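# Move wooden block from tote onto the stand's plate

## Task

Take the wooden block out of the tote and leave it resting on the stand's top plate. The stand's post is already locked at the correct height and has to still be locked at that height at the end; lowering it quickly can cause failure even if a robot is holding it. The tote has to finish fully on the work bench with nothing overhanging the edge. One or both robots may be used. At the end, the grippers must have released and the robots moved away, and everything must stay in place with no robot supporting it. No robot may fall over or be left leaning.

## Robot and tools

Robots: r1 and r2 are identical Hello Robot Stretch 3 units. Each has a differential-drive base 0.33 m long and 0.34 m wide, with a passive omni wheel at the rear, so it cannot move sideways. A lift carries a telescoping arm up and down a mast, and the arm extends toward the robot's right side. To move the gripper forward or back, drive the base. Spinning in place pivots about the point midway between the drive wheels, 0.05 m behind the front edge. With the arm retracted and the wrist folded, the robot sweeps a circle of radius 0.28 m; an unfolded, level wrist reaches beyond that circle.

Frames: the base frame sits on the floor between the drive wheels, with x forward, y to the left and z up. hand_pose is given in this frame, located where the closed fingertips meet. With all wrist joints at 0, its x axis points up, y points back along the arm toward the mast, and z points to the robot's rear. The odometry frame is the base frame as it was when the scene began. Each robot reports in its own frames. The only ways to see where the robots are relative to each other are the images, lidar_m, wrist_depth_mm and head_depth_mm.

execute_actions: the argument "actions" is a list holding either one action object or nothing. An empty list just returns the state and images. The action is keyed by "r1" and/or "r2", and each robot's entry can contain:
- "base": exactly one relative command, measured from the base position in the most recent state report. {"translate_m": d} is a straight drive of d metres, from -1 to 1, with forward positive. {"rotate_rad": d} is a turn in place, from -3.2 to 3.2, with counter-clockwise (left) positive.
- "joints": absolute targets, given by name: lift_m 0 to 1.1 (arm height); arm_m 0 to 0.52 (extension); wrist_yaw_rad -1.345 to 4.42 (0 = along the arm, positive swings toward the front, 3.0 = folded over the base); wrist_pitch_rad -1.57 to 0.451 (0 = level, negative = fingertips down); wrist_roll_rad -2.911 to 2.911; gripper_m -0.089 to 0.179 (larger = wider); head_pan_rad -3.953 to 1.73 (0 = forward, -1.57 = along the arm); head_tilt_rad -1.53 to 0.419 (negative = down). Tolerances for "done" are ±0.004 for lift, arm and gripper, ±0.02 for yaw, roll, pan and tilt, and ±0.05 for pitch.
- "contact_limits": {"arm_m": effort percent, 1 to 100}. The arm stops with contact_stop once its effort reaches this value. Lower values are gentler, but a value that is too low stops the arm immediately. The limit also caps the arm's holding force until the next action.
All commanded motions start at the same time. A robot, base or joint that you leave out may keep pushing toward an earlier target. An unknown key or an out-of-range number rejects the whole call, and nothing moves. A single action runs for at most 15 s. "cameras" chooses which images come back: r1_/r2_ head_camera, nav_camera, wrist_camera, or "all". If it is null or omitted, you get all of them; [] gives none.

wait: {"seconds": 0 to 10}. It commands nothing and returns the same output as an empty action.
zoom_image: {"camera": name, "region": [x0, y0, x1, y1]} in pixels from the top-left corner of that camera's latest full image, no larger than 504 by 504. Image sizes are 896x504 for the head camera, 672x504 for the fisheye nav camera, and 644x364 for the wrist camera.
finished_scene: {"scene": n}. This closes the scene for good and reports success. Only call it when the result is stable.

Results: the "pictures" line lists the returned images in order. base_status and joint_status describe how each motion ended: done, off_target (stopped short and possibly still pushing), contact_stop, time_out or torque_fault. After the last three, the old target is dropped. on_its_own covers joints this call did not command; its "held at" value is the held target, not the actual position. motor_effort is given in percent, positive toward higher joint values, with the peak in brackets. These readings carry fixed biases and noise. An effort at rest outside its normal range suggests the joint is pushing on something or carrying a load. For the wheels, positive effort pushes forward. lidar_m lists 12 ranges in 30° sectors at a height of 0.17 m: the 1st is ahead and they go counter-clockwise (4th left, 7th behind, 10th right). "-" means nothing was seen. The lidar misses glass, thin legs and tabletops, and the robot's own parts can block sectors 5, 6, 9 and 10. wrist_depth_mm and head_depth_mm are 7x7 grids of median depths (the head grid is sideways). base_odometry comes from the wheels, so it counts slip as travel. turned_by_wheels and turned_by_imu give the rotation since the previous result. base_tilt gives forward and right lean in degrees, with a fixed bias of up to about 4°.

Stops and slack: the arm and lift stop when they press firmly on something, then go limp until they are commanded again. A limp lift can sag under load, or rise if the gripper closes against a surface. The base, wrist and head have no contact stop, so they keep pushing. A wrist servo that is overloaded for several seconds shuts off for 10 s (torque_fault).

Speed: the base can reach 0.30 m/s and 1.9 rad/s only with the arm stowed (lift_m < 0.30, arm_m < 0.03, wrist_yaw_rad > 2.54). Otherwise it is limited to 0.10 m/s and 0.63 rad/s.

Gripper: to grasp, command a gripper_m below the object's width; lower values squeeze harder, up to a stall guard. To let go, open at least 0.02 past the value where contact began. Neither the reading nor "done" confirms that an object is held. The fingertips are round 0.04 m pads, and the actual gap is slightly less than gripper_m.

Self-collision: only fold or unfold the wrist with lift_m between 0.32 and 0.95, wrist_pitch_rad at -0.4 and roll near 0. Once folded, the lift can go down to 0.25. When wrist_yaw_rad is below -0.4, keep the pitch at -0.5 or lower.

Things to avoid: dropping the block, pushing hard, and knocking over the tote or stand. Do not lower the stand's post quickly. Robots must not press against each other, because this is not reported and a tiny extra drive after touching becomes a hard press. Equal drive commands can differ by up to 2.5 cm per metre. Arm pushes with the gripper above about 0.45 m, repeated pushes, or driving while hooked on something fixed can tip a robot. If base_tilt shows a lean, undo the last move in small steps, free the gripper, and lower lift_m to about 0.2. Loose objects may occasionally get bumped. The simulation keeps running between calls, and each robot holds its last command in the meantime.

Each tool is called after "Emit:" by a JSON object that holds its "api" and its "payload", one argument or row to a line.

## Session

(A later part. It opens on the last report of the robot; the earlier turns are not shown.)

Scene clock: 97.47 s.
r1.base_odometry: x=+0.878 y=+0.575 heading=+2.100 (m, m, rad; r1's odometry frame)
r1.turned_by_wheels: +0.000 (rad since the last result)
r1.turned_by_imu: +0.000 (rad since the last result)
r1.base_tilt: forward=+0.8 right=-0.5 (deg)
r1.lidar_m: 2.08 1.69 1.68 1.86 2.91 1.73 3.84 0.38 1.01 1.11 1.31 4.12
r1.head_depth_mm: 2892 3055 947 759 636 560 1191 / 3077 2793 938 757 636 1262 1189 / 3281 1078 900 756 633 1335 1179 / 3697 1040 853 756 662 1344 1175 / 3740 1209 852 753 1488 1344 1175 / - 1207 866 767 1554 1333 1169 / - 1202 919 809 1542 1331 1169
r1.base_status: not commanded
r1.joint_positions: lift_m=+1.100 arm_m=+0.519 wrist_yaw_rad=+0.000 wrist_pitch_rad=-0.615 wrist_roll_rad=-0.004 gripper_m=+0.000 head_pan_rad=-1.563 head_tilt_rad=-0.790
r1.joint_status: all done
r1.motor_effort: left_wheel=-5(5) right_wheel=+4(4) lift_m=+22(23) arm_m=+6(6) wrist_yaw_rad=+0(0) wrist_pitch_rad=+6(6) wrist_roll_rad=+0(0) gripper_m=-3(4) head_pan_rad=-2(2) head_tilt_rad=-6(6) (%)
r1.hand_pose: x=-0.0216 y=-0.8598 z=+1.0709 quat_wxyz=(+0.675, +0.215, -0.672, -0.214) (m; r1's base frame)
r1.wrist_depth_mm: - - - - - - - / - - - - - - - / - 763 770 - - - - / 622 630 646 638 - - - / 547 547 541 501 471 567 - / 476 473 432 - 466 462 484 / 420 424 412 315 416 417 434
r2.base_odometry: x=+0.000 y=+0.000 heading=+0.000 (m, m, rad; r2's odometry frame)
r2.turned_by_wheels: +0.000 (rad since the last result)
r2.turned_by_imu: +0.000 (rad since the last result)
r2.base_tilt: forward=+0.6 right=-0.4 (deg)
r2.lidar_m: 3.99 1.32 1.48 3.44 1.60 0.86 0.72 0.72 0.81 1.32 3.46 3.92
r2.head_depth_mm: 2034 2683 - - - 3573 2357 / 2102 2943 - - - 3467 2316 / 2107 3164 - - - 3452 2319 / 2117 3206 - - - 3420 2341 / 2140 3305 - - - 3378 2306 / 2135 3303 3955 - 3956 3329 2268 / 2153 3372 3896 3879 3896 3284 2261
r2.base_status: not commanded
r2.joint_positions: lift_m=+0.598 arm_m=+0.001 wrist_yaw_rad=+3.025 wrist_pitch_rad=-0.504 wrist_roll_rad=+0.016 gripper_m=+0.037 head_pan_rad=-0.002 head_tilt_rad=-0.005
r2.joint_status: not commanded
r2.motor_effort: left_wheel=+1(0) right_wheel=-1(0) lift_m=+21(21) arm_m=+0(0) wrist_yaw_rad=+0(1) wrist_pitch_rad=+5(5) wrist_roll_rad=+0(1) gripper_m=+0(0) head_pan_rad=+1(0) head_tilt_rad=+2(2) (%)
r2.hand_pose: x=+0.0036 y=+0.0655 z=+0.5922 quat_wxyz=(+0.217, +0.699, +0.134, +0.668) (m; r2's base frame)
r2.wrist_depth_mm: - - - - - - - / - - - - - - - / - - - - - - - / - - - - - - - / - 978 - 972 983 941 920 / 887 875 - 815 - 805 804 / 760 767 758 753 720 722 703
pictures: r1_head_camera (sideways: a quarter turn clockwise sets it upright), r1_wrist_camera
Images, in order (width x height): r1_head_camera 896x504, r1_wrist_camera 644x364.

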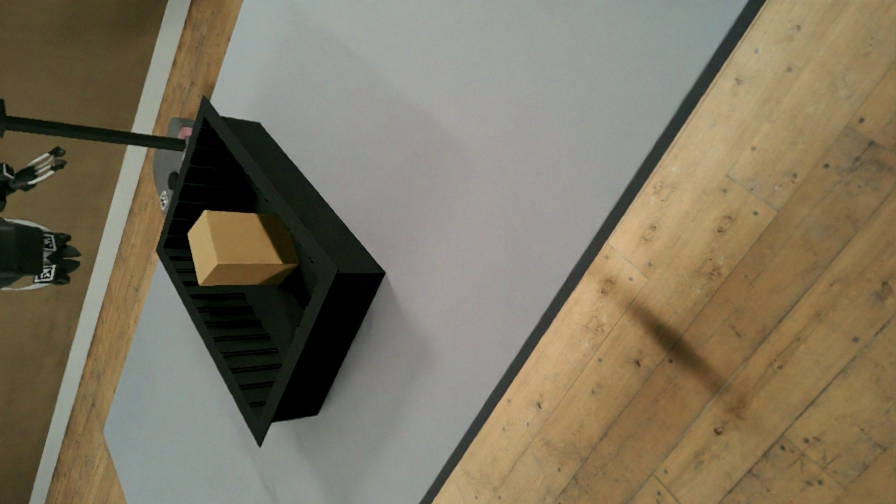

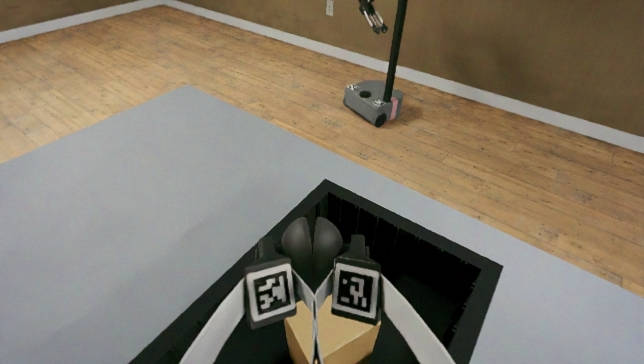

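Emit:
{"api": "execute_actions", "payload": {
  "actions": [
    {"r1":{"base":{"rotate_rad":-1.57},"joints":{"arm_m":0.1,"gripper_m":0.17}}}
  ],
  "cameras": []
}}

Emit:
{"api": "execute_actions", "payload": {
  "actions": [
    {"r1":{"base":{"translate_m":0.13}}}
  ],
  "cameras": []
}}

Emit:
{"api": "execute_actions", "payload": {
  "actions": [
    {"r1":{"base":{"rotate_rad":1.57},"joints":{"arm_m":0.42,"wrist_pitch_rad":-1.0}}}
  ],
  "cameras": ["r1_wrist_camera"]
}}

Scene clock: 112.10 s.
r1.base_odometry: x=+0.878 y=+0.575 heading=+0.530 (m, m, rad; r1's odometry frame)
r1.turned_by_wheels: -1.570 (rad since the last result)
r1.turned_by_imu: -1.589 (rad since the last result)
r1.base_tilt: forward=+0.7 right=-0.6 (deg)
r1.lidar_m: 1.11 1.31 4.07 2.07 1.70 1.69 1.86 2.92 1.73 3.82 0.38 1.00
r1.head_depth_mm: - 2807 2332 1877 1573 1345 1186 / - - 2205 1874 1573 1345 1183 / - - 2212 1867 1556 1340 1181 / - - 2210 1863 1545 1354 1175 / 3985 3139 2288 1847 1556 1351 1176 / 3683 3096 2297 1852 1565 1351 1053 / 3387 2941 2294 1849 1532 629 1150
r1.base_status: done
r1.joint_positions: lift_m=+1.100 arm_m=+0.100 wrist_yaw_rad=+0.000 wrist_pitch_rad=-0.615 wrist_roll_rad=-0.004 gripper_m=+0.170 head_pan_rad=-1.563 head_tilt_rad=-0.790
r1.joint_status: all done
r1.motor_effort: left_wheel=+3(10) right_wheel=-3(9) lift_m=+22(22) arm_m=-5(4) wrist_yaw_rad=+1(1) wrist_pitch_rad=+6(6) wrist_roll_rad=+1(0) gripper_m=+0(85) head_pan_rad=-2(3) head_tilt_rad=-6(7) (%)
r1.hand_pose: x=-0.0216 y=-0.4407 z=+1.0709 quat_wxyz=(+0.675, +0.215, -0.672, -0.214) (m; r1's base frame)
r1.wrist_depth_mm: - - - - - - - / - - - - - - - / - - - - - - - / - - - - - - - / - - - - - - - / - - - - - - - / - - - - - - -
r2.base_odometry: x=+0.000 y=+0.000 heading=+0.000 (m, m, rad; r2's odometry frame)
r2.turned_by_wheels: +0.000 (rad since the last result)
r2.turned_by_imu: -0.001 (rad since the last result)
r2.base_tilt: forward=+0.8 right=-0.2 (deg)
r2.lidar_m: 4.01 1.32 1.48 3.46 1.60 0.86 0.72 0.72 0.81 1.32 3.48 3.93
r2.head_depth_mm: 2031 2728 - - - 3596 2404 / 2084 2997 - - - 3445 2348 / 2090 3242 - - - 3493 2346 / 2095 3209 - - - 3413 2308 / 2125 3319 - - - 3398 2294 / 2135 3330 3888 - - 3354 2262 / 2163 3345 3873 3872 3861 3245 2254
r2.base_status: not commanded
r2.joint_positions: lift_m=+0.598 arm_m=+0.001 wrist_yaw_rad=+3.025 wrist_pitch_rad=-0.504 wrist_roll_rad=+0.016 gripper_m=+0.037 head_pan_rad=-0.002 head_tilt_rad=-0.005
r2.joint_status: not commanded
r2.motor_effort: left_wheel=+1(1) right_wheel=-1(1) lift_m=+21(21) arm_m=+0(1) wrist_yaw_rad=+1(1) wrist_pitch_rad=+5(5) wrist_roll_rad=+0(0) gripper_m=-1(0) head_pan_rad=+0(1) head_tilt_rad=+2(2) (%)
r2.hand_pose: x=+0.0036 y=+0.0655 z=+0.5922 quat_wxyz=(+0.217, +0.699, +0.134, +0.668) (m; r2's base frame)
r2.wrist_depth_mm: - - - - - - - / - - - - - - - / - - - - - - - / - - - - - - - / 994 - - 959 993 961 930 / 866 857 - 846 - 824 818 / 768 765 723 742 744 720 724
pictures: none
No camera images: the call's "cameras" was empty. Leave "cameras" out to get every camera's image.

Scene clock: 114.80 s.
r1.base_odometry: x=+0.990 y=+0.641 heading=+0.530 (m, m, rad; r1's odometry frame)
r1.turned_by_wheels: +0.000 (rad since the last result)
r1.turned_by_imu: +0.000 (rad since the last result)
r1.base_tilt: forward=+0.8 right=-0.6 (deg)
r1.lidar_m: 0.99 1.20 4.30 2.19 1.80 1.78 1.98 3.10 1.77 0.33 0.37 0.90
r1.head_depth_mm: - 2798 2173 1870 1566 1363 1187 / - - 2359 1865 1561 1337 1169 / - - 2194 1849 1570 1356 1183 / - - 2217 1857 1559 1336 1173 / 3870 3133 2278 1844 1545 577 1019 / 3601 3129 2266 1862 629 542 1154 / 3289 2999 2291 1854 628 539 484
r1.base_status: done
r1.joint_positions: lift_m=+1.100 arm_m=+0.100 wrist_yaw_rad=+0.000 wrist_pitch_rad=-0.615 wrist_roll_rad=-0.004 gripper_m=+0.170 head_pan_rad=-1.563 head_tilt_rad=-0.790
r1.joint_status: not commanded
r1.motor_effort: left_wheel=+3(9) right_wheel=-3(4) lift_m=+22(22) arm_m=-6(5) wrist_yaw_rad=-1(0) wrist_pitch_rad=+6(6) wrist_roll_rad=+0(0) gripper_m=-1(0) head_pan_rad=-2(2) head_tilt_rad=-6(6) (%)
r1.hand_pose: x=-0.0216 y=-0.4407 z=+1.0709 quat_wxyz=(+0.675, +0.215, -0.672, -0.214) (m; r1's base frame)
r1.wrist_depth_mm: - - - - - - - / - - - - - - - / - - - - - - - / - - - - - - - / 568 - - - - - - / 478 - - - - - - / - 435 - - - - -
r2.base_odometry: x=+0.000 y=+0.000 heading=+0.000 (m, m, rad; r2's odometry frame)
r2.turned_by_wheels: +0.000 (rad since the last result)
r2.turned_by_imu: +0.000 (rad since the last result)
r2.base_tilt: forward=+0.7 right=-0.1 (deg)
r2.lidar_m: 4.00 1.32 1.48 3.46 1.60 0.86 0.72 0.72 0.81 1.32 3.48 3.91
r2.head_depth_mm: 2049 2672 - - - 3525 2377 / 2061 2925 - - - 3557 2348 / 2075 3212 - - - 3452 2342 / 2116 3196 - - - 3431 2260 / 2141 3277 - - - 3367 2311 / 2133 3329 3939 3925 - 3366 2276 / 2177 3319 3851 3822 3891 3302 2305
r2.base_status: not commanded
r2.joint_positions: lift_m=+0.598 arm_m=+0.001 wrist_yaw_rad=+3.025 wrist_pitch_rad=-0.504 wrist_roll_rad=+0.016 gripper_m=+0.037 head_pan_rad=-0.002 head_tilt_rad=-0.005
r2.joint_status: not commanded
r2.motor_effort: left_wheel=+0(1) right_wheel=-1(1) lift_m=+21(21) arm_m=+0(0) wrist_yaw_rad=+0(1) wrist_pitch_rad=+5(5) wrist_roll_rad=+0(1) gripper_m=-1(0) head_pan_rad=+1(0) head_tilt_rad=+2(2) (%)
r2.hand_pose: x=+0.0036 y=+0.0655 z=+0.5922 quat_wxyz=(+0.217, +0.699, +0.134, +0.668) (m; r2's base frame)
r2.wrist_depth_mm: - - - - - - - / - - - - - - - / - - - - - - - / - - - - - - - / 991 - - 954 996 926 934 / 880 861 - 836 - 798 808 / 769 739 753 757 740 712 723
pictures: none
No camera images: the call's "cameras" was empty. Leave "cameras" out to get every camera's image.

Scene clock: 118.37 s.
r1.base_odometry: x=+0.990 y=+0.641 heading=+2.100 (m, m, rad; r1's odometry frame)
r1.turned_by_wheels: +1.570 (rad since the last result)
r1.turned_by_imu: +1.587 (rad since the last result)
r1.base_tilt: forward=+0.8 right=-0.5 (deg)
r1.lidar_m: 2.20 1.80 1.79 1.96 3.11 1.77 0.33 0.37 0.91 1.00 1.20 4.38
r1.head_depth_mm: 2787 2958 945 759 637 548 481 / 2984 2901 904 756 634 546 506 / 3176 2619 855 755 632 545 1161 / - 1222 839 718 632 567 1191 / 3655 1162 894 730 630 1290 1177 / 3861 1205 818 747 644 1330 1171 / - 1195 893 747 1445 1327 1168
r1.base_status: done
r1.joint_positions: lift_m=+1.100 arm_m=+0.420 wrist_yaw_rad=+0.000 wrist_pitch_rad=-1.003 wrist_roll_rad=-0.004 gripper_m=+0.170 head_pan_rad=-1.563 head_tilt_rad=-0.790
r1.joint_status: all done
r1.motor_effort: left_wheel=-4(9) right_wheel=+3(7) lift_m=+22(22) arm_m=+6(8) wrist_yaw_rad=+0(0) wrist_pitch_rad=+1(6) wrist_roll_rad=+1(0) gripper_m=+0(1) head_pan_rad=-2(1) head_tilt_rad=-6(6) (%)
r1.hand_pose: x=-0.0216 y=-0.6821 z=+1.0095 quat_wxyz=(+0.621, +0.341, -0.619, -0.340) (m; r1's base frame)
r1.wrist_depth_mm: 552 555 557 565 - - - / 508 511 507 447 519 - - / 466 472 425 469 451 475 - / 437 438 415 317 444 444 452 / 403 357 398 404 410 428 422 / 378 373 381 386 382 390 395 / - 294 359 358 364 367 368
r2.base_odometry: x=+0.000 y=+0.000 heading=+0.000 (m, m, rad; r2's odometry frame)
r2.turned_by_wheels: +0.000 (rad since the last result)
r2.turned_by_imu: +0.000 (rad since the last result)
r2.base_tilt: forward=+0.7 right=-0.1 (deg)
r2.lidar_m: 4.00 1.32 1.48 3.46 1.60 0.86 0.72 0.72 0.81 1.32 3.48 3.94
r2.head_depth_mm: 2065 2727 - - - 3545 2359 / 2091 2941 - - - 3511 2349 / 2091 3233 - - - 3387 2331 / 2115 3243 - - - 3411 2323 / 2145 3297 - - - 3375 2275 / 2127 3330 3952 3985 - 3367 2295 / 2162 3424 3827 3839 3876 3318 2247
r2.base_status: not commanded
r2.joint_positions: lift_m=+0.598 arm_m=+0.001 wrist_yaw_rad=+3.025 wrist_pitch_rad=-0.504 wrist_roll_rad=+0.016 gripper_m=+0.037 head_pan_rad=-0.002 head_tilt_rad=-0.005
r2.joint_status: not commanded
r2.motor_effort: left_wheel=+1(1) right_wheel=-1(1) lift_m=+21(21) arm_m=+0(0) wrist_yaw_rad=+0(0) wrist_pitch_rad=+4(4) wrist_roll_rad=+0(0) gripper_m=-1(0) head_pan_rad=-1(1) head_tilt_rad=+2(2) (%)
r2.hand_pose: x=+0.0036 y=+0.0655 z=+0.5922 quat_wxyz=(+0.217, +0.699, +0.134, +0.668) (m; r2's base frame)
r2.wrist_depth_mm: - - - - - - - / - - - - - - - / - - - - - - - / - - - - - - - / - - - 943 966 974 954 / 876 852 - 845 - 811 817 / 771 766 719 745 723 724 722
pictures: r1_wrist_camera
Images, in order (width x height): r1_wrist_camera 644x364.

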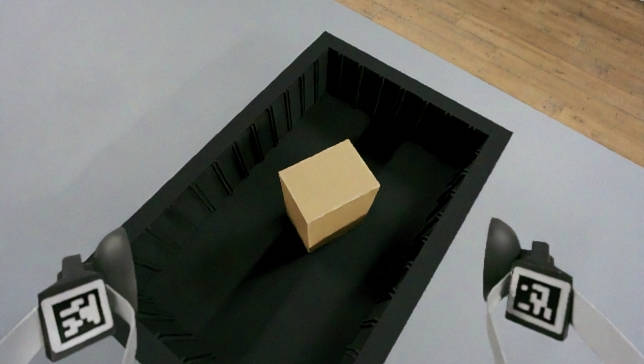

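Emit:
{"api": "execute_actions", "payload": {
  "actions": [
    {"r1":{"joints":{"arm_m":0.51,"lift_m":0.95}}}
  ],
  "cameras": ["r1_wrist_camera"]
}}

Scene clock: 124.23 s.
r1.base_odometry: x=+0.990 y=+0.641 heading=+2.100 (m, m, rad; r1's odometry frame)
r1.turned_by_wheels: +0.000 (rad since the last result)
r1.turned_by_imu: -0.001 (rad since the last result)
r1.base_tilt: forward=+0.8 right=-0.5 (deg)
r1.lidar_m: 2.20 1.79 1.78 1.97 3.10 1.77 0.33 0.37 0.91 1.00 1.20 4.37
r1.head_depth_mm: 2744 - - 739 640 549 481 / - 2485 904 757 633 548 508 / - 2618 851 755 634 546 1158 / 3442 - 840 718 631 567 1174 / 3694 1213 894 731 630 1292 1173 / 3878 1204 824 746 642 1338 1168 / - 1202 888 745 1442 1336 1170
r1.base_status: not commanded
r1.joint_positions: lift_m=+0.950 arm_m=+0.510 wrist_yaw_rad=+0.000 wrist_pitch_rad=-1.003 wrist_roll_rad=-0.004 gripper_m=+0.170 head_pan_rad=-1.563 head_tilt_rad=-0.790
r1.joint_status: all done
r1.motor_effort: left_wheel=-4(4) right_wheel=+3(3) lift_m=+14(20) arm_m=+6(6) wrist_yaw_rad=+0(0) wrist_pitch_rad=+1(1) wrist_roll_rad=+0(0) gripper_m=-1(0) head_pan_rad=-1(2) head_tilt_rad=-6(5) (%)
r1.hand_pose: x=-0.0216 y=-0.7719 z=+0.8599 quat_wxyz=(+0.621, +0.341, -0.618, -0.340) (m; r1's base frame)
r1.wrist_depth_mm: 351 356 358 268 254 375 - / 321 325 224 316 291 239 337 / 296 203 250 302 305 276 222 / 271 197 269 149 152 281 206 / 174 232 256 139 141 265 182 / - 241 243 131 242 246 169 / - 225 226 228 232 197 156
r2.base_odometry: x=+0.000 y=+0.000 heading=+0.000 (m, m, rad; r2's odometry frame)
r2.turned_by_wheels: +0.000 (rad since the last result)
r2.turned_by_imu: -0.001 (rad since the last result)
r2.base_tilt: forward=+0.6 right=-0.2 (deg)
r2.lidar_m: 4.00 1.32 1.48 3.44 1.60 0.86 0.72 0.72 0.81 1.32 3.48 3.93
r2.head_depth_mm: 2069 2725 - - - 3505 2349 / 2065 2926 - - - 3517 2332 / 2068 3187 - - - 3413 2308 / 2102 3255 - - - 3385 2327 / 2135 3278 - - - 3402 2294 / 2135 3341 3869 3926 - 3318 2282 / 2153 3422 3837 3881 3899 3362 2279
r2.base_status: not commanded
r2.joint_positions: lift_m=+0.598 arm_m=+0.001 wrist_yaw_rad=+3.025 wrist_pitch_rad=-0.504 wrist_roll_rad=+0.016 gripper_m=+0.037 head_pan_rad=-0.002 head_tilt_rad=-0.005
r2.joint_status: not commanded
r2.motor_effort: left_wheel=+0(1) right_wheel=+0(0) lift_m=+21(21) arm_m=+0(0) wrist_yaw_rad=+1(1) wrist_pitch_rad=+5(5) wrist_roll_rad=+0(0) gripper_m=+1(1) head_pan_rad=+1(0) head_tilt_rad=+2(2) (%)
r2.hand_pose: x=+0.0036 y=+0.0655 z=+0.5922 quat_wxyz=(+0.217, +0.699, +0.134, +0.668) (m; r2's base frame)
r2.wrist_depth_mm: - - - - - - - / - - - - - - - / - - - - - - - / - - - - - - - / - 988 - 993 - 925 904 / 848 841 - 839 - 833 818 / 770 769 744 733 719 727 713
pictures: r1_wrist_camera
Images, in order (width x height): r1_wrist_camera 644x364.

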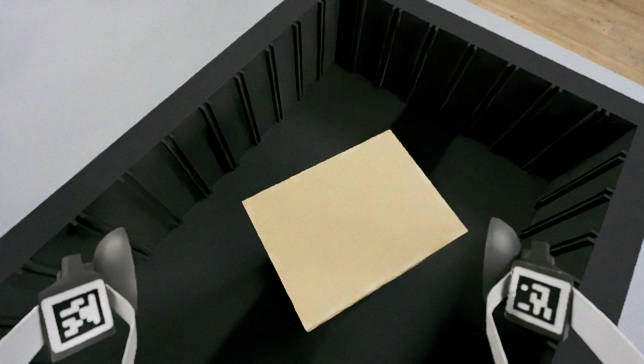

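Emit:
{"api": "execute_actions", "payload": {
  "actions": [
    {"r1":{"joints":{"gripper_m":0.0}}}
  ],
  "cameras": []
}}

Emit:
{"api": "execute_actions", "payload": {
  "actions": [
    {"r1":{"joints":{"lift_m":1.1}}}
  ],
  "cameras": ["r1_wrist_camera"]
}}

Scene clock: 130.70 s.
r1.base_odometry: x=+0.990 y=+0.641 heading=+2.100 (m, m, rad; r1's odometry frame)
r1.turned_by_wheels: +0.000 (rad since the last result)
r1.turned_by_imu: -0.001 (rad since the last result)
r1.base_tilt: forward=+0.8 right=-0.5 (deg)
r1.lidar_m: 2.20 1.79 1.78 1.97 3.11 1.77 0.33 0.37 0.90 1.00 1.20 4.40
r1.head_depth_mm: 2758 - - 738 638 548 480 / - 2568 910 759 634 545 506 / - 2647 869 754 635 546 1156 / 3362 - 840 718 631 567 1181 / 3636 1208 890 731 630 1291 1183 / 3848 1207 819 748 642 1327 1176 / - 1191 894 748 1452 1338 1173
r1.base_status: not commanded
r1.joint_positions: lift_m=+0.950 arm_m=+0.510 wrist_yaw_rad=-0.002 wrist_pitch_rad=-1.009 wrist_roll_rad=-0.004 gripper_m=+0.002 head_pan_rad=-1.563 head_tilt_rad=-0.790
r1.joint_status: all done
r1.motor_effort: left_wheel=-6(6) right_wheel=+5(6) lift_m=+15(15) arm_m=+6(6) wrist_yaw_rad=+1(2) wrist_pitch_rad=+4(4) wrist_roll_rad=+0(0) gripper_m=-35(98) head_pan_rad=-2(2) head_tilt_rad=-6(6) (%)
r1.hand_pose: x=-0.0218 y=-0.7705 z=+0.8592 quat_wxyz=(+0.620, +0.342, -0.618, -0.342) (m; r1's base frame)
r1.wrist_depth_mm: 343 348 354 273 255 370 - / 317 321 223 314 293 241 228 / 296 199 252 295 302 276 224 / 268 199 147 147 278 283 204 / 174 227 137 136 171 260 181 / 198 236 127 169 240 220 167 / 219 223 225 228 230 197 159
r2.base_odometry: x=+0.000 y=+0.000 heading=+0.000 (m, m, rad; r2's odometry frame)
r2.turned_by_wheels: +0.000 (rad since the last result)
r2.turned_by_imu: -0.001 (rad since the last result)
r2.base_tilt: forward=+0.4 right=-0.2 (deg)
r2.lidar_m: 4.01 1.32 1.48 3.47 1.60 0.86 0.72 0.72 0.81 1.32 3.47 3.94
r2.head_depth_mm: 2058 2695 - - - 3511 2385 / 2068 2888 - - - 3514 2337 / 2089 3186 - - - 3489 2349 / 2133 3225 - - - 3323 2297 / 2107 3345 - - - 3432 2299 / 2138 3342 3927 3978 3997 3307 2281 / 2151 3405 3810 3892 3856 3303 2255
r2.base_status: not commanded
r2.joint_positions: lift_m=+0.598 arm_m=+0.001 wrist_yaw_rad=+3.025 wrist_pitch_rad=-0.504 wrist_roll_rad=+0.016 gripper_m=+0.037 head_pan_rad=-0.002 head_tilt_rad=-0.005
r2.joint_status: not commanded
r2.motor_effort: left_wheel=+1(1) right_wheel=-1(1) lift_m=+21(21) arm_m=+0(0) wrist_yaw_rad=+1(1) wrist_pitch_rad=+5(4) wrist_roll_rad=+0(0) gripper_m=+0(1) head_pan_rad=-1(0) head_tilt_rad=+2(2) (%)
r2.hand_pose: x=+0.0036 y=+0.0655 z=+0.5922 quat_wxyz=(+0.217, +0.699, +0.134, +0.668) (m; r2's base frame)
r2.wrist_depth_mm: - - - - - - - / - - - - - - - / - - - - - - - / - - - - - - - / - 991 - 981 - 935 926 / 878 848 - 842 - 801 818 / 768 754 722 735 740 731 716
pictures: none
No camera images: the call's "cameras" was empty. Leave "cameras" out to get every camera's image.

Scene clock: 132.90 s.
r1.base_odometry: x=+0.990 y=+0.641 heading=+2.100 (m, m, rad; r1's odometry frame)
r1.turned_by_wheels: +0.000 (rad since the last result)
r1.turned_by_imu: +0.000 (rad since the last result)
r1.base_tilt: forward=+0.8 right=-0.5 (deg)
r1.lidar_m: 2.20 1.80 1.78 1.96 3.11 1.77 0.33 0.37 0.91 1.00 1.20 4.38
r1.head_depth_mm: 2816 2951 941 760 635 547 480 / 2961 2883 904 758 635 545 507 / 3141 2627 878 753 632 547 1156 / 3441 735 924 718 630 565 1178 / 3685 1162 894 729 630 1280 1173 / 3930 1207 822 749 646 1339 1171 / - 1206 892 744 1448 1316 1167
r1.base_status: not commanded
r1.joint_positions: lift_m=+1.100 arm_m=+0.510 wrist_yaw_rad=-0.002 wrist_pitch_rad=-1.015 wrist_roll_rad=-0.004 gripper_m=+0.013 head_pan_rad=-1.563 head_tilt_rad=-0.790
r1.joint_status: all done
r1.on_its_own: gripper_m is held at +0.011, not at your +0.000, by its stall guard, which is still easing
r1.motor_effort: left_wheel=-5(6) right_wheel=+5(5) lift_m=+23(24) arm_m=+6(6) wrist_yaw_rad=+2(2) wrist_pitch_rad=+6(7) wrist_roll_rad=+0(0) gripper_m=-32(36) head_pan_rad=-2(1) head_tilt_rad=-6(6) (%)
r1.hand_pose: x=-0.0218 y=-0.7692 z=+1.0080 quat_wxyz=(+0.619, +0.344, -0.617, -0.344) (m; r1's base frame)
r1.wrist_depth_mm: 539 545 550 567 - - - / 493 503 511 511 524 - - / 455 463 470 378 411 486 - / 424 429 147 148 389 378 457 / 404 401 136 137 163 399 423 / 377 369 127 163 380 389 391 / 352 348 354 360 345 365 374
r2.base_odometry: x=+0.000 y=+0.000 heading=+0.000 (m, m, rad; r2's odometry frame)
r2.turned_by_wheels: +0.000 (rad since the last result)
r2.turned_by_imu: +0.000 (rad since the last result)
r2.base_tilt: forward=+0.7 right=-0.3 (deg)
r2.lidar_m: 4.01 1.32 1.48 3.43 1.60 0.86 0.72 0.72 0.81 1.32 3.48 3.92
r2.head_depth_mm: 2062 2708 - - - 3492 2378 / 2079 2932 - - - 3497 2361 / 2070 3226 - - - 3424 2311 / 2117 3196 - - - 3448 2313 / 2106 3303 - - - 3377 2264 / 2140 3282 3929 - 3957 3369 2281 / 2160 3417 3848 3892 3912 3285 2249
r2.base_status: not commanded
r2.joint_positions: lift_m=+0.598 arm_m=+0.001 wrist_yaw_rad=+3.025 wrist_pitch_rad=-0.504 wrist_roll_rad=+0.016 gripper_m=+0.037 head_pan_rad=-0.002 head_tilt_rad=-0.005
r2.joint_status: not commanded
r2.motor_effort: left_wheel=+1(1) right_wheel=-1(1) lift_m=+21(21) arm_m=+0(0) wrist_yaw_rad=+1(0) wrist_pitch_rad=+5(5) wrist_roll_rad=+0(0) gripper_m=+0(1) head_pan_rad=+0(0) head_tilt_rad=+2(1) (%)
r2.hand_pose: x=+0.0036 y=+0.0655 z=+0.5922 quat_wxyz=(+0.217, +0.699, +0.134, +0.668) (m; r2's base frame)
r2.wrist_depth_mm: - - - - - - - / - - - - - - - / - - - - - - - / - - - - - - - / - - - 943 960 931 928 / 855 858 - 841 - 806 820 / 771 755 721 756 740 713 703
pictures: r1_wrist_camera
Images, in order (width x height): r1_wrist_camera 644x364.

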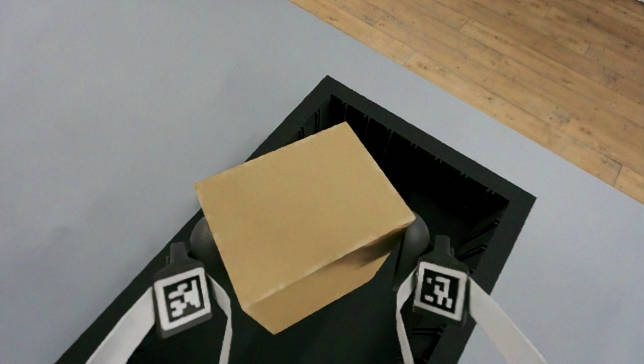

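Emit:
{"api": "execute_actions", "payload": {
  "actions": [
    {"r1":{"base":{"rotate_rad":2.85},"joints":{"arm_m":0.0,"head_pan_rad":0,"head_tilt_rad":-0.2}}}
  ],
  "cameras": ["r1_nav_camera"]
}}

Scene clock: 146.67 s.
r1.base_odometry: x=+0.990 y=+0.641 heading=-1.334 (m, m, rad; r1's odometry frame)
r1.turned_by_wheels: +2.850 (rad since the last result)
r1.turned_by_imu: +2.881 (rad since the last result)
r1.base_tilt: forward=+0.8 right=-0.5 (deg)
r1.lidar_m: 1.77 0.33 0.90 0.92 1.14 1.21 2.91 1.94 1.79 1.80 2.25 3.93
r1.head_depth_mm: 3223 3572 3652 3902 3504 2339 1776 / 3245 3730 3822 3936 3541 2389 1772 / 3229 3828 - - 3536 2378 1791 / 3185 3814 - - 3325 2271 1780 / 3222 - - - 3541 2371 1775 / 3210 - - - 3625 2394 1769 / 3187 - - - 3579 2379 1772
r1.base_status: done
r1.joint_positions: lift_m=+1.100 arm_m=+0.000 wrist_yaw_rad=+0.000 wrist_pitch_rad=-1.015 wrist_roll_rad=-0.004 gripper_m=+0.046 head_pan_rad=-0.007 head_tilt_rad=-0.211
r1.joint_status: all done
r1.on_its_own: gripper_m is held at +0.045, not at your +0.000, by its stall guard, which is not easing now
r1.motor_effort: left_wheel=-4(11) right_wheel=+4(11) lift_m=+23(23) arm_m=-5(6) wrist_yaw_rad=-1(2) wrist_pitch_rad=+6(6) wrist_roll_rad=+0(0) gripper_m=-20(20) head_pan_rad=+2(26) head_tilt_rad=+5(38) (%)
r1.hand_pose: x=-0.0216 y=-0.2600 z=+1.0080 quat_wxyz=(+0.619, +0.345, -0.616, -0.343) (m; r1's base frame)
r1.wrist_depth_mm: - - - - - - - / - - - - - - - / - - - - - - - / - - 151 149 - - - / - - 137 138 165 - - / - - 129 162 - - - / - - - - - - -
r2.base_odometry: x=+0.000 y=+0.000 heading=+0.000 (m, m, rad; r2's odometry frame)
r2.turned_by_wheels: +0.000 (rad since the last result)
r2.turned_by_imu: -0.001 (rad since the last result)
r2.base_tilt: forward=+0.6 right=-0.1 (deg)
r2.lidar_m: 4.01 1.32 1.48 3.43 1.60 0.86 0.72 0.72 0.81 1.32 3.47 3.90
r2.head_depth_mm: 2065 2709 - - - 3563 2366 / 2075 2956 - - - 3443 2363 / 2095 3181 - - - 3544 2334 / 2129 3232 - - - 3428 2302 / 2119 3272 - - - 3364 2285 / 2127 3264 3960 3917 3954 3344 2280 / 2132 3348 3868 3861 3798 3281 2239
r2.base_status: not commanded
r2.joint_positions: lift_m=+0.598 arm_m=+0.001 wrist_yaw_rad=+3.025 wrist_pitch_rad=-0.504 wrist_roll_rad=+0.016 gripper_m=+0.037 head_pan_rad=-0.002 head_tilt_rad=-0.005
r2.joint_status: not commanded
r2.motor_effort: left_wheel=+0(1) right_wheel=-1(1) lift_m=+21(21) arm_m=+0(1) wrist_yaw_rad=+0(1) wrist_pitch_rad=+4(4) wrist_roll_rad=+1(0) gripper_m=+0(1) head_pan_rad=-2(1) head_tilt_rad=+2(2) (%)
r2.hand_pose: x=+0.0036 y=+0.0655 z=+0.5922 quat_wxyz=(+0.217, +0.699, +0.134, +0.668) (m; r2's base frame)
r2.wrist_depth_mm: - - - - - - - / - - - - - - - / - - - - - - - / - - - - - - - / - 986 - 961 963 934 925 / 857 877 - 815 - 824 837 / 762 747 744 757 744 721 708
pictures: r1_nav_camera (sideways: a quarter turn counterclockwise sets it upright)
Images, in order (width x height): r1_nav_camera 672x504.

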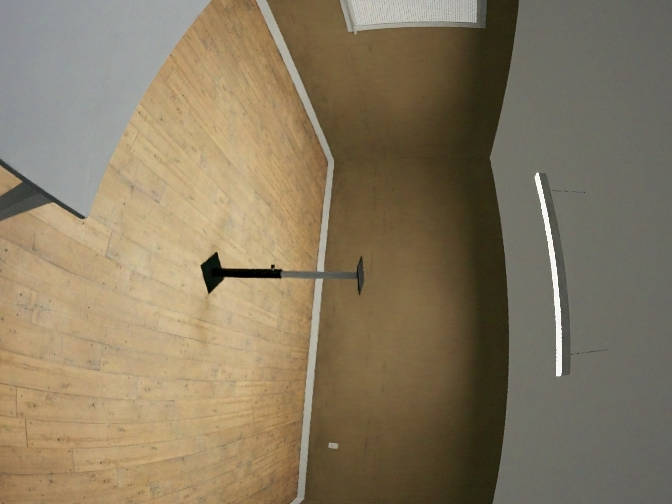

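Emit:
{"api": "execute_actions", "payload": {
  "actions": [
    {"r1":{"base":{"translate_m":0.6}}}
  ],
  "cameras": []
}}

Emit:
{"api": "execute_actions", "payload": {
  "actions": [
    {"r1":{"base":{"rotate_rad":0.4}}}
  ],
  "cameras": []
}}

Emit:
{"api": "execute_actions", "payload": {
  "actions": [
    {"r1":{"base":{"translate_m":0.95}}}
  ],
  "cameras": []
}}

Emit:
{"api": "execute_actions", "payload": {
  "actions": [
    {"r1":{"base":{"rotate_rad":-0.4},"joints":{"head_pan_rad":-1.3,"head_tilt_rad":-0.5}}}
  ],
  "cameras": ["r1_nav_camera","r1_head_camera"]
}}

Scene clock: 162.70 s.
r1.base_odometry: x=+1.132 y=+0.058 heading=-1.333 (m, m, rad; r1's odometry frame)
r1.turned_by_wheels: +0.001 (rad since the last result)
r1.turned_by_imu: +1.280 (rad since the last result)
r1.base_tilt: forward=+0.7 right=-0.5 (deg)
r1.lidar_m: 0.69 0.74 5.27 1.49 2.62 2.03 1.99 2.12 3.10 1.41 3.70 2.83
r1.head_depth_mm: 2511 2588 2689 2817 2951 2377 1774 / 2511 2642 2697 2812 2957 2410 1782 / 2553 2603 2712 2840 2958 2397 1774 / 2545 2599 2751 2843 2972 2390 1671 / 2585 2614 2711 2846 2917 2363 750 / 2586 2651 2736 2823 2976 2408 748 / 2577 2696 2754 2840 2965 2423 750
r1.base_status: translate_m off_target (by the wheels' count: +0.5996 of +0.6000)
r1.joint_positions: lift_m=+1.100 arm_m=+0.000 wrist_yaw_rad=+0.000 wrist_pitch_rad=-1.017 wrist_roll_rad=-0.004 gripper_m=+0.046 head_pan_rad=-0.006 head_tilt_rad=-0.207
r1.joint_status: not commanded
r1.on_its_own: gripper_m is held at +0.045, not at your +0.000, by its stall guard, which is not easing now; left_wheel is at rest, and its effort (+62) is outside its rest range (-18 to +18); right_wheel is at rest, and its effort (+32) is outside its rest range (-18 to +18)
r1.motor_effort: left_wheel=+62(100) right_wheel=+32(44) lift_m=+22(23) arm_m=-4(4) wrist_yaw_rad=-1(1) wrist_pitch_rad=+7(7) wrist_roll_rad=+0(0) gripper_m=-20(20) head_pan_rad=+3(2) head_tilt_rad=+3(6) (%)
r1.hand_pose: x=-0.0216 y=-0.2595 z=+1.0078 quat_wxyz=(+0.619, +0.345, -0.616, -0.344) (m; r1's base frame)
r1.wrist_depth_mm: - - - - - - - / - - - - - - - / - - - - - - - / - - 151 149 - - - / - - 137 138 162 - - / - - 129 160 - - - / - - - - - - -
r2.base_odometry: x=+0.000 y=+0.000 heading=+0.000 (m, m, rad; r2's odometry frame)
r2.turned_by_wheels: +0.000 (rad since the last result)
r2.turned_by_imu: -0.001 (rad since the last result)
r2.base_tilt: forward=+0.6 right=-0.3 (deg)
r2.lidar_m: 4.00 1.32 1.48 3.44 1.60 0.86 0.72 0.72 0.81 1.32 3.48 3.93
r2.head_depth_mm: 2056 2698 - - - 3538 2353 / 2084 2902 - - - 3525 2336 / 2093 3187 - - - 3466 2335 / 2095 3242 - - - 3386 2327 / 2125 3294 - - - 3297 2262 / 2149 3307 3897 3974 3981 3213 2288 / 2145 3397 3868 3851 3872 3298 2265
r2.base_status: not commanded
r2.joint_positions: lift_m=+0.598 arm_m=+0.001 wrist_yaw_rad=+3.025 wrist_pitch_rad=-0.504 wrist_roll_rad=+0.016 gripper_m=+0.037 head_pan_rad=-0.002 head_tilt_rad=-0.005
r2.joint_status: not commanded
r2.motor_effort: left_wheel=+1(1) right_wheel=-1(1) lift_m=+21(20) arm_m=+0(0) wrist_yaw_rad=+0(1) wrist_pitch_rad=+5(5) wrist_roll_rad=+1(0) gripper_m=-1(0) head_pan_rad=+0(1) head_tilt_rad=+2(2) (%)
r2.hand_pose: x=+0.0036 y=+0.0655 z=+0.5922 quat_wxyz=(+0.217, +0.699, +0.134, +0.668) (m; r2's base frame)
r2.wrist_depth_mm: - - - - - - - / - - - - - - - / - - - - - - - / - - - - - - - / 990 - - 969 977 943 945 / 880 869 - 817 - 841 801 / 758 767 756 744 731 722 724
pictures: none
No camera images: the call's "cameras" was empty. Leave "cameras" out to get every camera's image.

Scene clock: 164.57 s.
r1.base_odometry: x=+1.132 y=+0.058 heading=-0.933 (m, m, rad; r1's odometry frame)
r1.turned_by_wheels: +0.400 (rad since the last result)
r1.turned_by_imu: +0.404 (rad since the last result)
r1.base_tilt: forward=+0.8 right=-0.7 (deg)
r1.lidar_m: 0.71 5.49 1.48 2.94 2.10 1.99 2.05 2.72 3.58 1.41 2.92 0.69
r1.head_depth_mm: 2446 2533 2659 2746 2799 2399 746 / 2570 2611 2725 2803 2994 2388 744 / 2722 2778 2859 2950 3047 2387 746 / 2828 2881 3003 3107 3188 2382 745 / 2927 3085 3162 3262 3337 2382 748 / 3109 3201 3281 3408 3357 2402 748 / 3231 3344 3457 3692 3623 995 749
r1.base_status: done
r1.joint_positions: lift_m=+1.100 arm_m=+0.000 wrist_yaw_rad=+0.000 wrist_pitch_rad=-1.017 wrist_roll_rad=-0.004 gripper_m=+0.046 head_pan_rad=-0.006 head_tilt_rad=-0.207
r1.joint_status: not commanded
r1.on_its_own: gripper_m is held at +0.045, not at your +0.000, by its stall guard, which is not easing now
r1.motor_effort: left_wheel=-4(53) right_wheel=+3(32) lift_m=+22(22) arm_m=-5(3) wrist_yaw_rad=-1(0) wrist_pitch_rad=+7(7) wrist_roll_rad=+0(0) gripper_m=-20(21) head_pan_rad=+2(2) head_tilt_rad=+3(3) (%)
r1.hand_pose: x=-0.0216 y=-0.2595 z=+1.0078 quat_wxyz=(+0.619, +0.345, -0.616, -0.344) (m; r1's base frame)
r1.wrist_depth_mm: - - - - - - - / - - - - - - - / - - - - - - - / - - 151 150 - - - / - - 137 138 162 - - / - - 129 160 - - - / 904 - - - - - -
r2.base_odometry: x=+0.000 y=+0.000 heading=+0.000 (m, m, rad; r2's odometry frame)
r2.turned_by_wheels: +0.000 (rad since the last result)
r2.turned_by_imu: +0.000 (rad since the last result)
r2.base_tilt: forward=+0.7 right=-0.1 (deg)
r2.lidar_m: 4.01 1.32 1.48 3.42 1.60 0.86 0.72 0.72 0.81 1.32 3.49 3.91
r2.head_depth_mm: 2036 2723 - - - 3433 2356 / 2055 2932 - - - 3494 2334 / 2076 3155 - - - 3432 2320 / 2091 3228 - - - 3451 2312 / 2131 3332 - - - 3357 2289 / 2142 3283 3948 3947 3990 3311 2284 / 2146 3387 3857 3855 3943 3231 2255
r2.base_status: not commanded
r2.joint_positions: lift_m=+0.598 arm_m=+0.001 wrist_yaw_rad=+3.025 wrist_pitch_rad=-0.504 wrist_roll_rad=+0.016 gripper_m=+0.037 head_pan_rad=-0.002 head_tilt_rad=-0.005
r2.joint_status: not commanded
r2.motor_effort: left_wheel=+1(1) right_wheel=-1(1) lift_m=+20(21) arm_m=+0(0) wrist_yaw_rad=+0(1) wrist_pitch_rad=+4(5) wrist_roll_rad=+1(1) gripper_m=-1(0) head_pan_rad=-1(0) head_tilt_rad=+2(2) (%)
r2.hand_pose: x=+0.0036 y=+0.0655 z=+0.5922 quat_wxyz=(+0.217, +0.699, +0.134, +0.668) (m; r2's base frame)
r2.wrist_depth_mm: - - - - - - - / - - - - - - - / - - - - - - - / - - - - - - - / - - - 966 962 932 940 / 872 887 - 822 - 834 816 / 766 778 730 739 740 715 721
pictures: none
No camera images: the call's "cameras" was empty. Leave "cameras" out to get every camera's image.

Scene clock: 175.00 s.
r1.base_odometry: x=+1.697 y=-0.705 heading=-0.933 (m, m, rad; r1's odometry frame)
r1.turned_by_wheels: +0.000 (rad since the last result)
r1.turned_by_imu: +1.104 (rad since the last result)
r1.base_tilt: forward=+0.7 right=-0.5 (deg)
r1.lidar_m: - 2.90 2.14 2.06 2.14 2.93 1.41 3.76 2.82 0.62 0.65 0.89
r1.head_depth_mm: 3170 - - - 1471 945 703 / 3013 - - - 1485 930 699 / 2951 - - - 1485 923 745 / 2789 - - - 1489 998 747 / 2784 - - - 3623 2089 809 / 3209 - - - 3555 2409 1786 / 3189 - - - 3569 2375 1802
r1.base_status: translate_m off_target (by the wheels' count: +0.9495 of +0.9500)
r1.joint_positions: lift_m=+1.100 arm_m=+0.000 wrist_yaw_rad=+0.000 wrist_pitch_rad=-1.017 wrist_roll_rad=-0.004 gripper_m=+0.046 head_pan_rad=-0.006 head_tilt_rad=-0.206
r1.joint_status: not commanded
r1.on_its_own: gripper_m is held at +0.045, not at your +0.000, by its stall guard, which is not easing now; left_wheel is at rest, and its effort (+70) is outside its rest range (-18 to +18); right_wheel is at rest, and its effort (+55) is outside its rest range (-18 to +18)
r1.motor_effort: left_wheel=+70(100) right_wheel=+55(76) lift_m=+20(22) arm_m=-4(4) wrist_yaw_rad=-1(3) wrist_pitch_rad=+7(7) wrist_roll_rad=+0(0) gripper_m=-19(20) head_pan_rad=+1(3) head_tilt_rad=+3(3) (%)
r1.hand_pose: x=-0.0216 y=-0.2595 z=+1.0080 quat_wxyz=(+0.619, +0.345, -0.616, -0.344) (m; r1's base frame)
r1.wrist_depth_mm: - - - - - - - / 499 494 503 - - - - / 461 465 471 - - - - / 427 434 151 149 - - - / 400 405 137 138 162 - - / 378 382 128 160 - - - / 355 355 363 - - - -
r2.base_odometry: x=+0.000 y=+0.000 heading=+0.000 (m, m, rad; r2's odometry frame)
r2.turned_by_wheels: +0.000 (rad since the last result)
r2.turned_by_imu: -0.001 (rad since the last result)
r2.base_tilt: forward=+0.6 right=-0.1 (deg)
r2.lidar_m: 3.99 1.32 1.48 3.46 1.60 0.86 0.72 0.72 0.81 1.32 3.47 3.92
r2.head_depth_mm: 2059 2728 - - - 3520 2372 / 2080 2998 - - - 3441 2342 / 2089 3193 - - - 3516 2303 / 2091 3184 - - - 3471 2263 / 2141 3264 - - - 3393 2280 / 2161 3327 3949 - - 3322 2276 / 2181 3334 3854 3867 3923 3239 2253
r2.base_status: not commanded
r2.joint_positions: lift_m=+0.598 arm_m=+0.001 wrist_yaw_rad=+3.025 wrist_pitch_rad=-0.504 wrist_roll_rad=+0.016 gripper_m=+0.037 head_pan_rad=-0.002 head_tilt_rad=-0.005
r2.joint_status: not commanded
r2.motor_effort: left_wheel=+1(1) right_wheel=+0(0) lift_m=+21(21) arm_m=+0(0) wrist_yaw_rad=+0(1) wrist_pitch_rad=+5(5) wrist_roll_rad=+0(0) gripper_m=+0(0) head_pan_rad=+1(0) head_tilt_rad=+2(2) (%)
r2.hand_pose: x=+0.0036 y=+0.0655 z=+0.5922 quat_wxyz=(+0.217, +0.699, +0.134, +0.668) (m; r2's base frame)
r2.wrist_depth_mm: - - - - - - - / - - - - - - - / - - - - - - - / - - - - - - - / 1000 - - 963 974 952 924 / 898 889 - 856 - 830 804 / 773 779 737 730 741 714 717
pictures: none
No camera images: the call's "cameras" was empty. Leave "cameras" out to get every camera's image.

Scene clock: 176.60 s.
r1.base_odometry: x=+1.697 y=-0.705 heading=-1.332 (m, m, rad; r1's odometry frame)
r1.turned_by_wheels: -0.399 (rad since the last result)
r1.turned_by_imu: -0.358 (rad since the last result)
r1.base_tilt: forward=+0.7 right=-0.5 (deg)
r1.lidar_m: 1.10 4.93 2.52 2.07 2.06 2.27 3.62 1.40 3.35 2.74 0.63 0.70
r1.head_depth_mm: 2472 2702 2930 3092 - - - / 2476 2644 2872 2901 2055 1769 300 / 2391 2611 2853 2892 2117 1709 372 / 2393 2523 2772 2875 2115 1652 1372 / 2367 2534 2805 2865 2108 1613 1328 / 2311 2506 2775 2880 2093 683 559 / 2327 2513 2679 2833 2084 680 561
r1.base_status: rotate_rad off_target (by the wheels' count: -0.3989 of -0.4000)
r1.joint_positions: lift_m=+1.100 arm_m=+0.000 wrist_yaw_rad=+0.000 wrist_pitch_rad=-1.017 wrist_roll_rad=-0.004 gripper_m=+0.046 head_pan_rad=-1.293 head_tilt_rad=-0.493
r1.joint_status: all done
r1.on_its_own: gripper_m is held at +0.045, not at your +0.000, by its stall guard, which is not easing now; left_wheel is at rest, and its effort (+83) is outside its rest range (-18 to +18); right_wheel is at rest, and its effort (+32) is outside its rest range (-18 to +18)
r1.motor_effort: left_wheel=+83(90) right_wheel=+32(49) lift_m=+20(20) arm_m=-4(4) wrist_yaw_rad=-2(1) wrist_pitch_rad=+7(7) wrist_roll_rad=+0(0) gripper_m=-20(20) head_pan_rad=-2(27) head_tilt_rad=-4(28) (%)
r1.hand_pose: x=-0.0216 y=-0.2595 z=+1.0080 quat_wxyz=(+0.619, +0.345, -0.616, -0.344) (m; r1's base frame)
r1.wrist_depth_mm: - - - - - - - / 497 515 - - - - - / 462 474 - - - - - / 431 439 151 150 - - - / 401 404 137 138 162 - - / 379 381 129 160 - - - / 357 355 - - - - -
r2.base_odometry: x=+0.000 y=+0.000 heading=+0.000 (m, m, rad; r2's odometry frame)
r2.turned_by_wheels: +0.000 (rad since the last result)
r2.turned_by_imu: +0.000 (rad since the last result)
r2.base_tilt: forward=+0.6 right=-0.1 (deg)
r2.lidar_m: 4.01 1.32 1.48 3.43 1.61 0.86 0.72 0.72 0.81 1.32 3.49 3.93
r2.head_depth_mm: 2056 2722 - - - 3537 2350 / 2061 2878 - - - 3538 2358 / 2076 3208 - - - 3454 2326 / 2108 3219 - - - 3413 2286 / 2126 3282 - - - 3354 2287 / 2133 3393 3906 3993 4000 3339 2287 / 2174 3385 3851 3805 3909 3271 2258
r2.base_status: not commanded
r2.joint_positions: lift_m=+0.598 arm_m=+0.001 wrist_yaw_rad=+3.025 wrist_pitch_rad=-0.504 wrist_roll_rad=+0.016 gripper_m=+0.037 head_pan_rad=-0.002 head_tilt_rad=-0.005
r2.joint_status: not commanded
r2.motor_effort: left_wheel=+1(1) right_wheel=+0(1) lift_m=+21(21) arm_m=+0(0) wrist_yaw_rad=+1(0) wrist_pitch_rad=+5(5) wrist_roll_rad=+1(1) gripper_m=+0(0) head_pan_rad=+0(1) head_tilt_rad=+3(2) (%)
r2.hand_pose: x=+0.0036 y=+0.0655 z=+0.5922 quat_wxyz=(+0.217, +0.699, +0.134, +0.668) (m; r2's base frame)
r2.wrist_depth_mm: - - - - - - - / - - - - - - - / - - - - - - - / - - - - - - - / - 972 - 954 - 931 938 / 862 849 - 835 - 842 799 / 770 734 707 750 726 716 713
pictures: r1_head_camera (sideways: a quarter turn clockwise sets it upright), r1_nav_camera (sideways: a quarter turn counterclockwise sets it upright)
Images, in order (width x height): r1_head_camera 896x504, r1_nav_camera 672x504.

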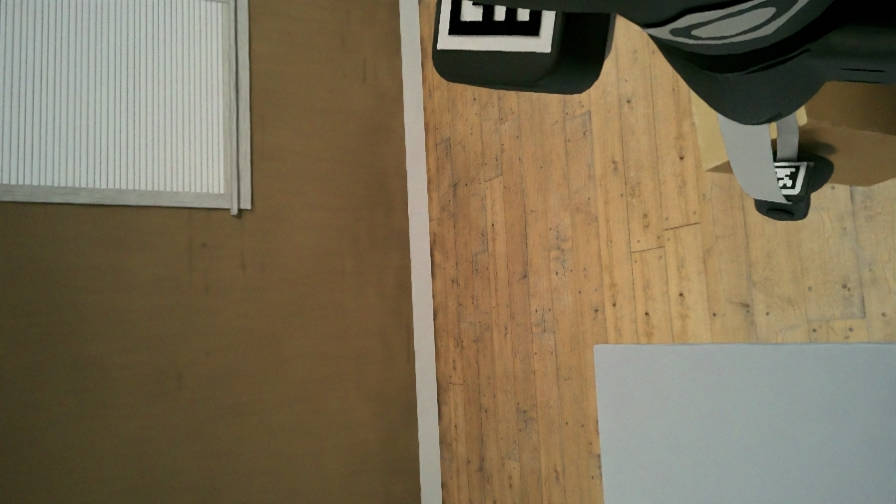

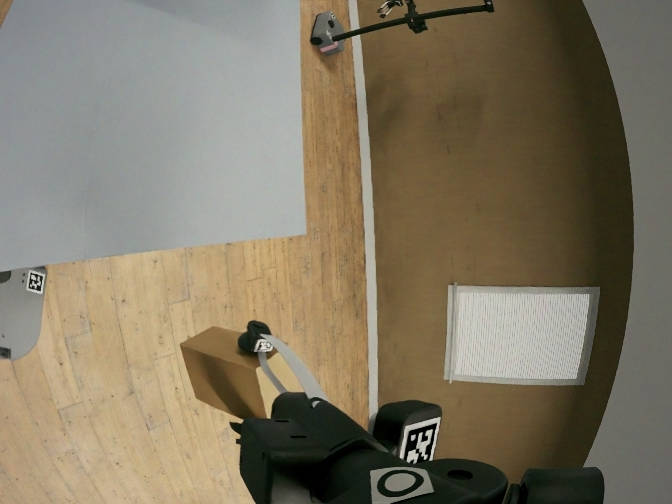

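Emit:
{"api": "execute_actions", "payload": {
  "actions": [
    {"r1":{"base":{"translate_m":-0.35}}}
  ],
  "cameras": ["r1_nav_camera"]
}}

Scene clock: 184.77 s.
r1.base_odometry: x=+1.614 y=-0.365 heading=-1.332 (m, m, rad; r1's odometry frame)
r1.turned_by_wheels: +0.000 (rad since the last result)
r1.turned_by_imu: -0.002 (rad since the last result)
r1.base_tilt: forward=+0.8 right=-0.6 (deg)
r1.lidar_m: 0.40 1.82 2.38 1.95 1.94 2.13 3.30 1.12 3.51 2.85 2.84 0.84
r1.head_depth_mm: 2576 2791 3088 3231 - - - / 2547 2735 3027 2900 2071 1768 301 / 2469 2744 2989 2888 2125 1702 373 / 2467 2733 2899 2900 2102 1647 1372 / 2448 2703 2874 2884 2102 1651 1360 / 2452 2630 2886 2853 2086 1649 1367 / 2408 2582 2843 2858 2103 1653 1358
r1.base_status: done
r1.joint_positions: lift_m=+1.100 arm_m=+0.000 wrist_yaw_rad=+0.000 wrist_pitch_rad=-1.017 wrist_roll_rad=-0.004 gripper_m=+0.046 head_pan_rad=-1.293 head_tilt_rad=-0.494
r1.joint_status: not commanded
r1.on_its_own: gripper_m is held at +0.045, not at your +0.000, by its stall guard, which is not easing now
r1.motor_effort: left_wheel=+0(76) right_wheel=+0(31) lift_m=+20(20) arm_m=-3(4) wrist_yaw_rad=-2(1) wrist_pitch_rad=+7(7) wrist_roll_rad=+0(0) gripper_m=-20(20) head_pan_rad=-2(1) head_tilt_rad=-4(4) (%)
r1.hand_pose: x=-0.0216 y=-0.2595 z=+1.0080 quat_wxyz=(+0.619, +0.345, -0.616, -0.344) (m; r1's base frame)
r1.wrist_depth_mm: - - - - - - - / - - - - - - - / - - - - - - - / 917 - 151 149 - - - / - - 137 138 162 - - / - - 128 160 - - - / - - - - - - -
r2.base_odometry: x=+0.000 y=+0.000 heading=+0.000 (m, m, rad; r2's odometry frame)
r2.turned_by_wheels: +0.000 (rad since the last result)
r2.turned_by_imu: -0.001 (rad since the last result)
r2.base_tilt: forward=+0.6 right=-0.1 (deg)
r2.lidar_m: 4.02 1.32 1.48 3.45 1.61 0.86 0.72 0.72 0.81 1.32 3.48 3.93
r2.head_depth_mm: 2047 2716 - - - 3541 2382 / 2084 2966 - - - 3446 2338 / 2094 3193 - - - 3481 2324 / 2107 3215 - - - 3401 2302 / 2133 3277 - - - 3346 2315 / 2154 3324 3890 3955 3964 3304 2284 / 2160 3411 3928 3884 3938 3299 2268
r2.base_status: not commanded
r2.joint_positions: lift_m=+0.598 arm_m=+0.001 wrist_yaw_rad=+3.025 wrist_pitch_rad=-0.504 wrist_roll_rad=+0.016 gripper_m=+0.037 head_pan_rad=-0.002 head_tilt_rad=-0.005
r2.joint_status: not commanded
r2.motor_effort: left_wheel=+1(1) right_wheel=-1(1) lift_m=+21(21) arm_m=+0(0) wrist_yaw_rad=+1(0) wrist_pitch_rad=+5(4) wrist_roll_rad=+1(0) gripper_m=+0(0) head_pan_rad=+0(0) head_tilt_rad=+2(2) (%)
r2.hand_pose: x=+0.0036 y=+0.0655 z=+0.5922 quat_wxyz=(+0.217, +0.699, +0.134, +0.668) (m; r2's base frame)
r2.wrist_depth_mm: - - - - - - - / - - - - - - - / - - - - - - - / - - - - - - - / 996 996 - 982 986 961 949 / 848 884 - 828 - 820 809 / 770 762 732 744 732 716 743
pictures: r1_nav_camera (sideways: a quarter turn counterclockwise sets it upright)
Images, in order (width x height): r1_nav_camera 672x504.

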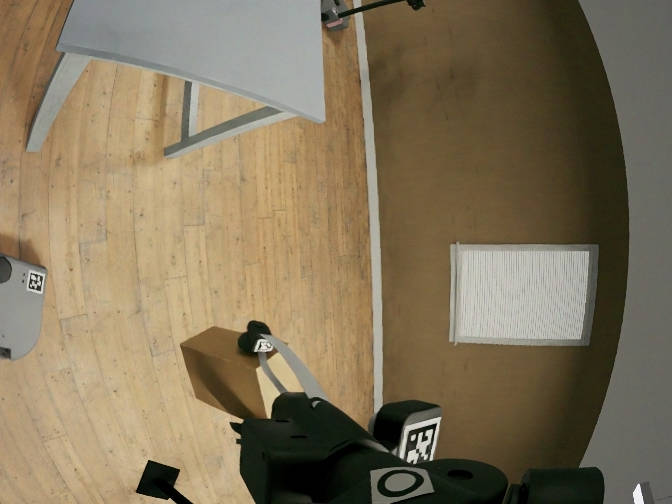

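Emit:
{"api": "execute_actions", "payload": {
  "actions": [
    {"r1":{"base":{"translate_m":-0.83},"joints":{"head_pan_rad":-1.57,"head_tilt_rad":-0.4}}}
  ],
  "cameras": ["r1_nav_camera","r1_head_camera"]
}}

Scene clock: 203.30 s.
r1.base_odometry: x=+1.418 y=+0.442 heading=-1.332 (m, m, rad; r1's odometry frame)
r1.turned_by_wheels: +0.000 (rad since the last result)
r1.turned_by_imu: -0.004 (rad since the last result)
r1.base_tilt: forward=+0.8 right=-0.6 (deg)
r1.lidar_m: 1.24 3.95 2.02 1.66 1.65 1.81 2.51 2.49 2.74 0.73 3.13 1.56
r1.head_depth_mm: 3321 - - - - - - / 3230 - - - - - - / 3127 - - - - - - / 2935 3185 3411 3455 - 904 - / 2871 3016 3308 3374 2384 1827 909 / 2809 2919 3162 3286 2385 1813 1469 / 2702 2838 3064 3198 2364 1819 1458
r1.base_status: done
r1.joint_positions: lift_m=+1.100 arm_m=+0.000 wrist_yaw_rad=+0.000 wrist_pitch_rad=-1.017 wrist_roll_rad=-0.004 gripper_m=+0.046 head_pan_rad=-1.563 head_tilt_rad=-0.409
r1.joint_status: all done
r1.on_its_own: gripper_m is held at +0.045, not at your +0.000, by its stall guard, which is not easing now
r1.motor_effort: left_wheel=+0(5) right_wheel=+0(4) lift_m=+20(20) arm_m=-4(3) wrist_yaw_rad=-1(1) wrist_pitch_rad=+7(7) wrist_roll_rad=+0(1) gripper_m=-20(19) head_pan_rad=-1(15) head_tilt_rad=+4(16) (%)
r1.hand_pose: x=-0.0216 y=-0.2595 z=+1.0080 quat_wxyz=(+0.619, +0.345, -0.616, -0.344) (m; r1's base frame)
r1.wrist_depth_mm: - - - - - - - / - - - - - - - / - - - - - - - / - - 151 150 - - - / - - 137 138 163 - - / - - 128 160 - - - / - - - - - - -
r2.base_odometry: x=+0.000 y=+0.000 heading=+0.000 (m, m, rad; r2's odometry frame)
r2.turned_by_wheels: +0.000 (rad since the last result)
r2.turned_by_imu: -0.001 (rad since the last result)
r2.base_tilt: forward=+0.7 right=-0.4 (deg)
r2.lidar_m: 4.01 1.31 1.48 3.44 1.60 0.86 0.72 0.72 0.81 1.32 3.48 3.91
r2.head_depth_mm: 2040 2735 - - - 3629 2385 / 2069 2968 - - - 3480 2331 / 2093 3218 - - - 3418 2359 / 2114 3259 - - - 3443 2278 / 2120 3288 - - - 3417 2285 / 2154 3350 3914 3937 3988 3315 2276 / 2148 3353 3824 3804 3855 3305 2253
r2.base_status: not commanded
r2.joint_positions: lift_m=+0.598 arm_m=+0.001 wrist_yaw_rad=+3.025 wrist_pitch_rad=-0.504 wrist_roll_rad=+0.016 gripper_m=+0.037 head_pan_rad=-0.002 head_tilt_rad=-0.005
r2.joint_status: not commanded
r2.motor_effort: left_wheel=+1(1) right_wheel=-1(1) lift_m=+21(21) arm_m=+0(1) wrist_yaw_rad=+0(1) wrist_pitch_rad=+5(5) wrist_roll_rad=+1(0) gripper_m=+0(0) head_pan_rad=-1(1) head_tilt_rad=+2(2) (%)
r2.hand_pose: x=+0.0036 y=+0.0655 z=+0.5922 quat_wxyz=(+0.217, +0.699, +0.134, +0.668) (m; r2's base frame)
r2.wrist_depth_mm: - - - - - - - / - - - - - - - / - - - - - - - / - - - - - - - / 977 - - 939 973 948 930 / 835 843 - 828 - 827 812 / 776 765 736 735 727 722 714
pictures: r1_head_camera (sideways: a quarter turn clockwise sets it upright), r1_nav_camera (sideways: a quarter turn counterclockwise sets it upright)
Images, in order (width x height): r1_head_camera 896x504, r1_nav_camera 672x504.

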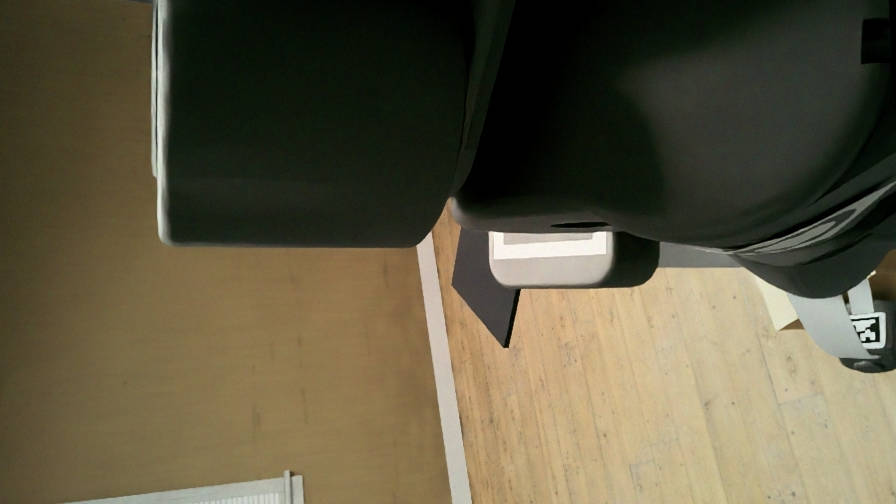

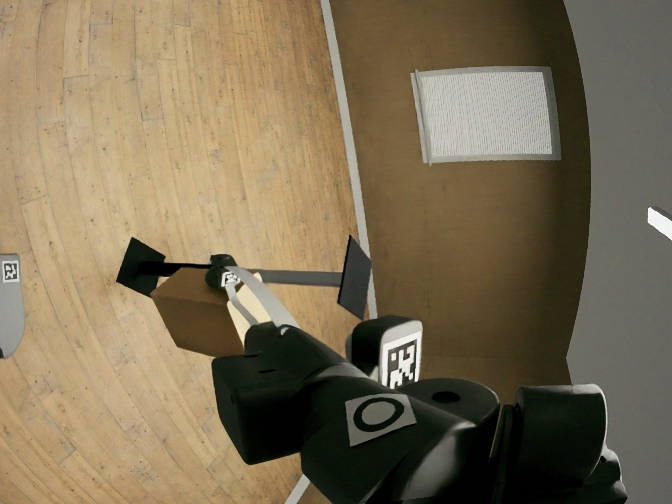

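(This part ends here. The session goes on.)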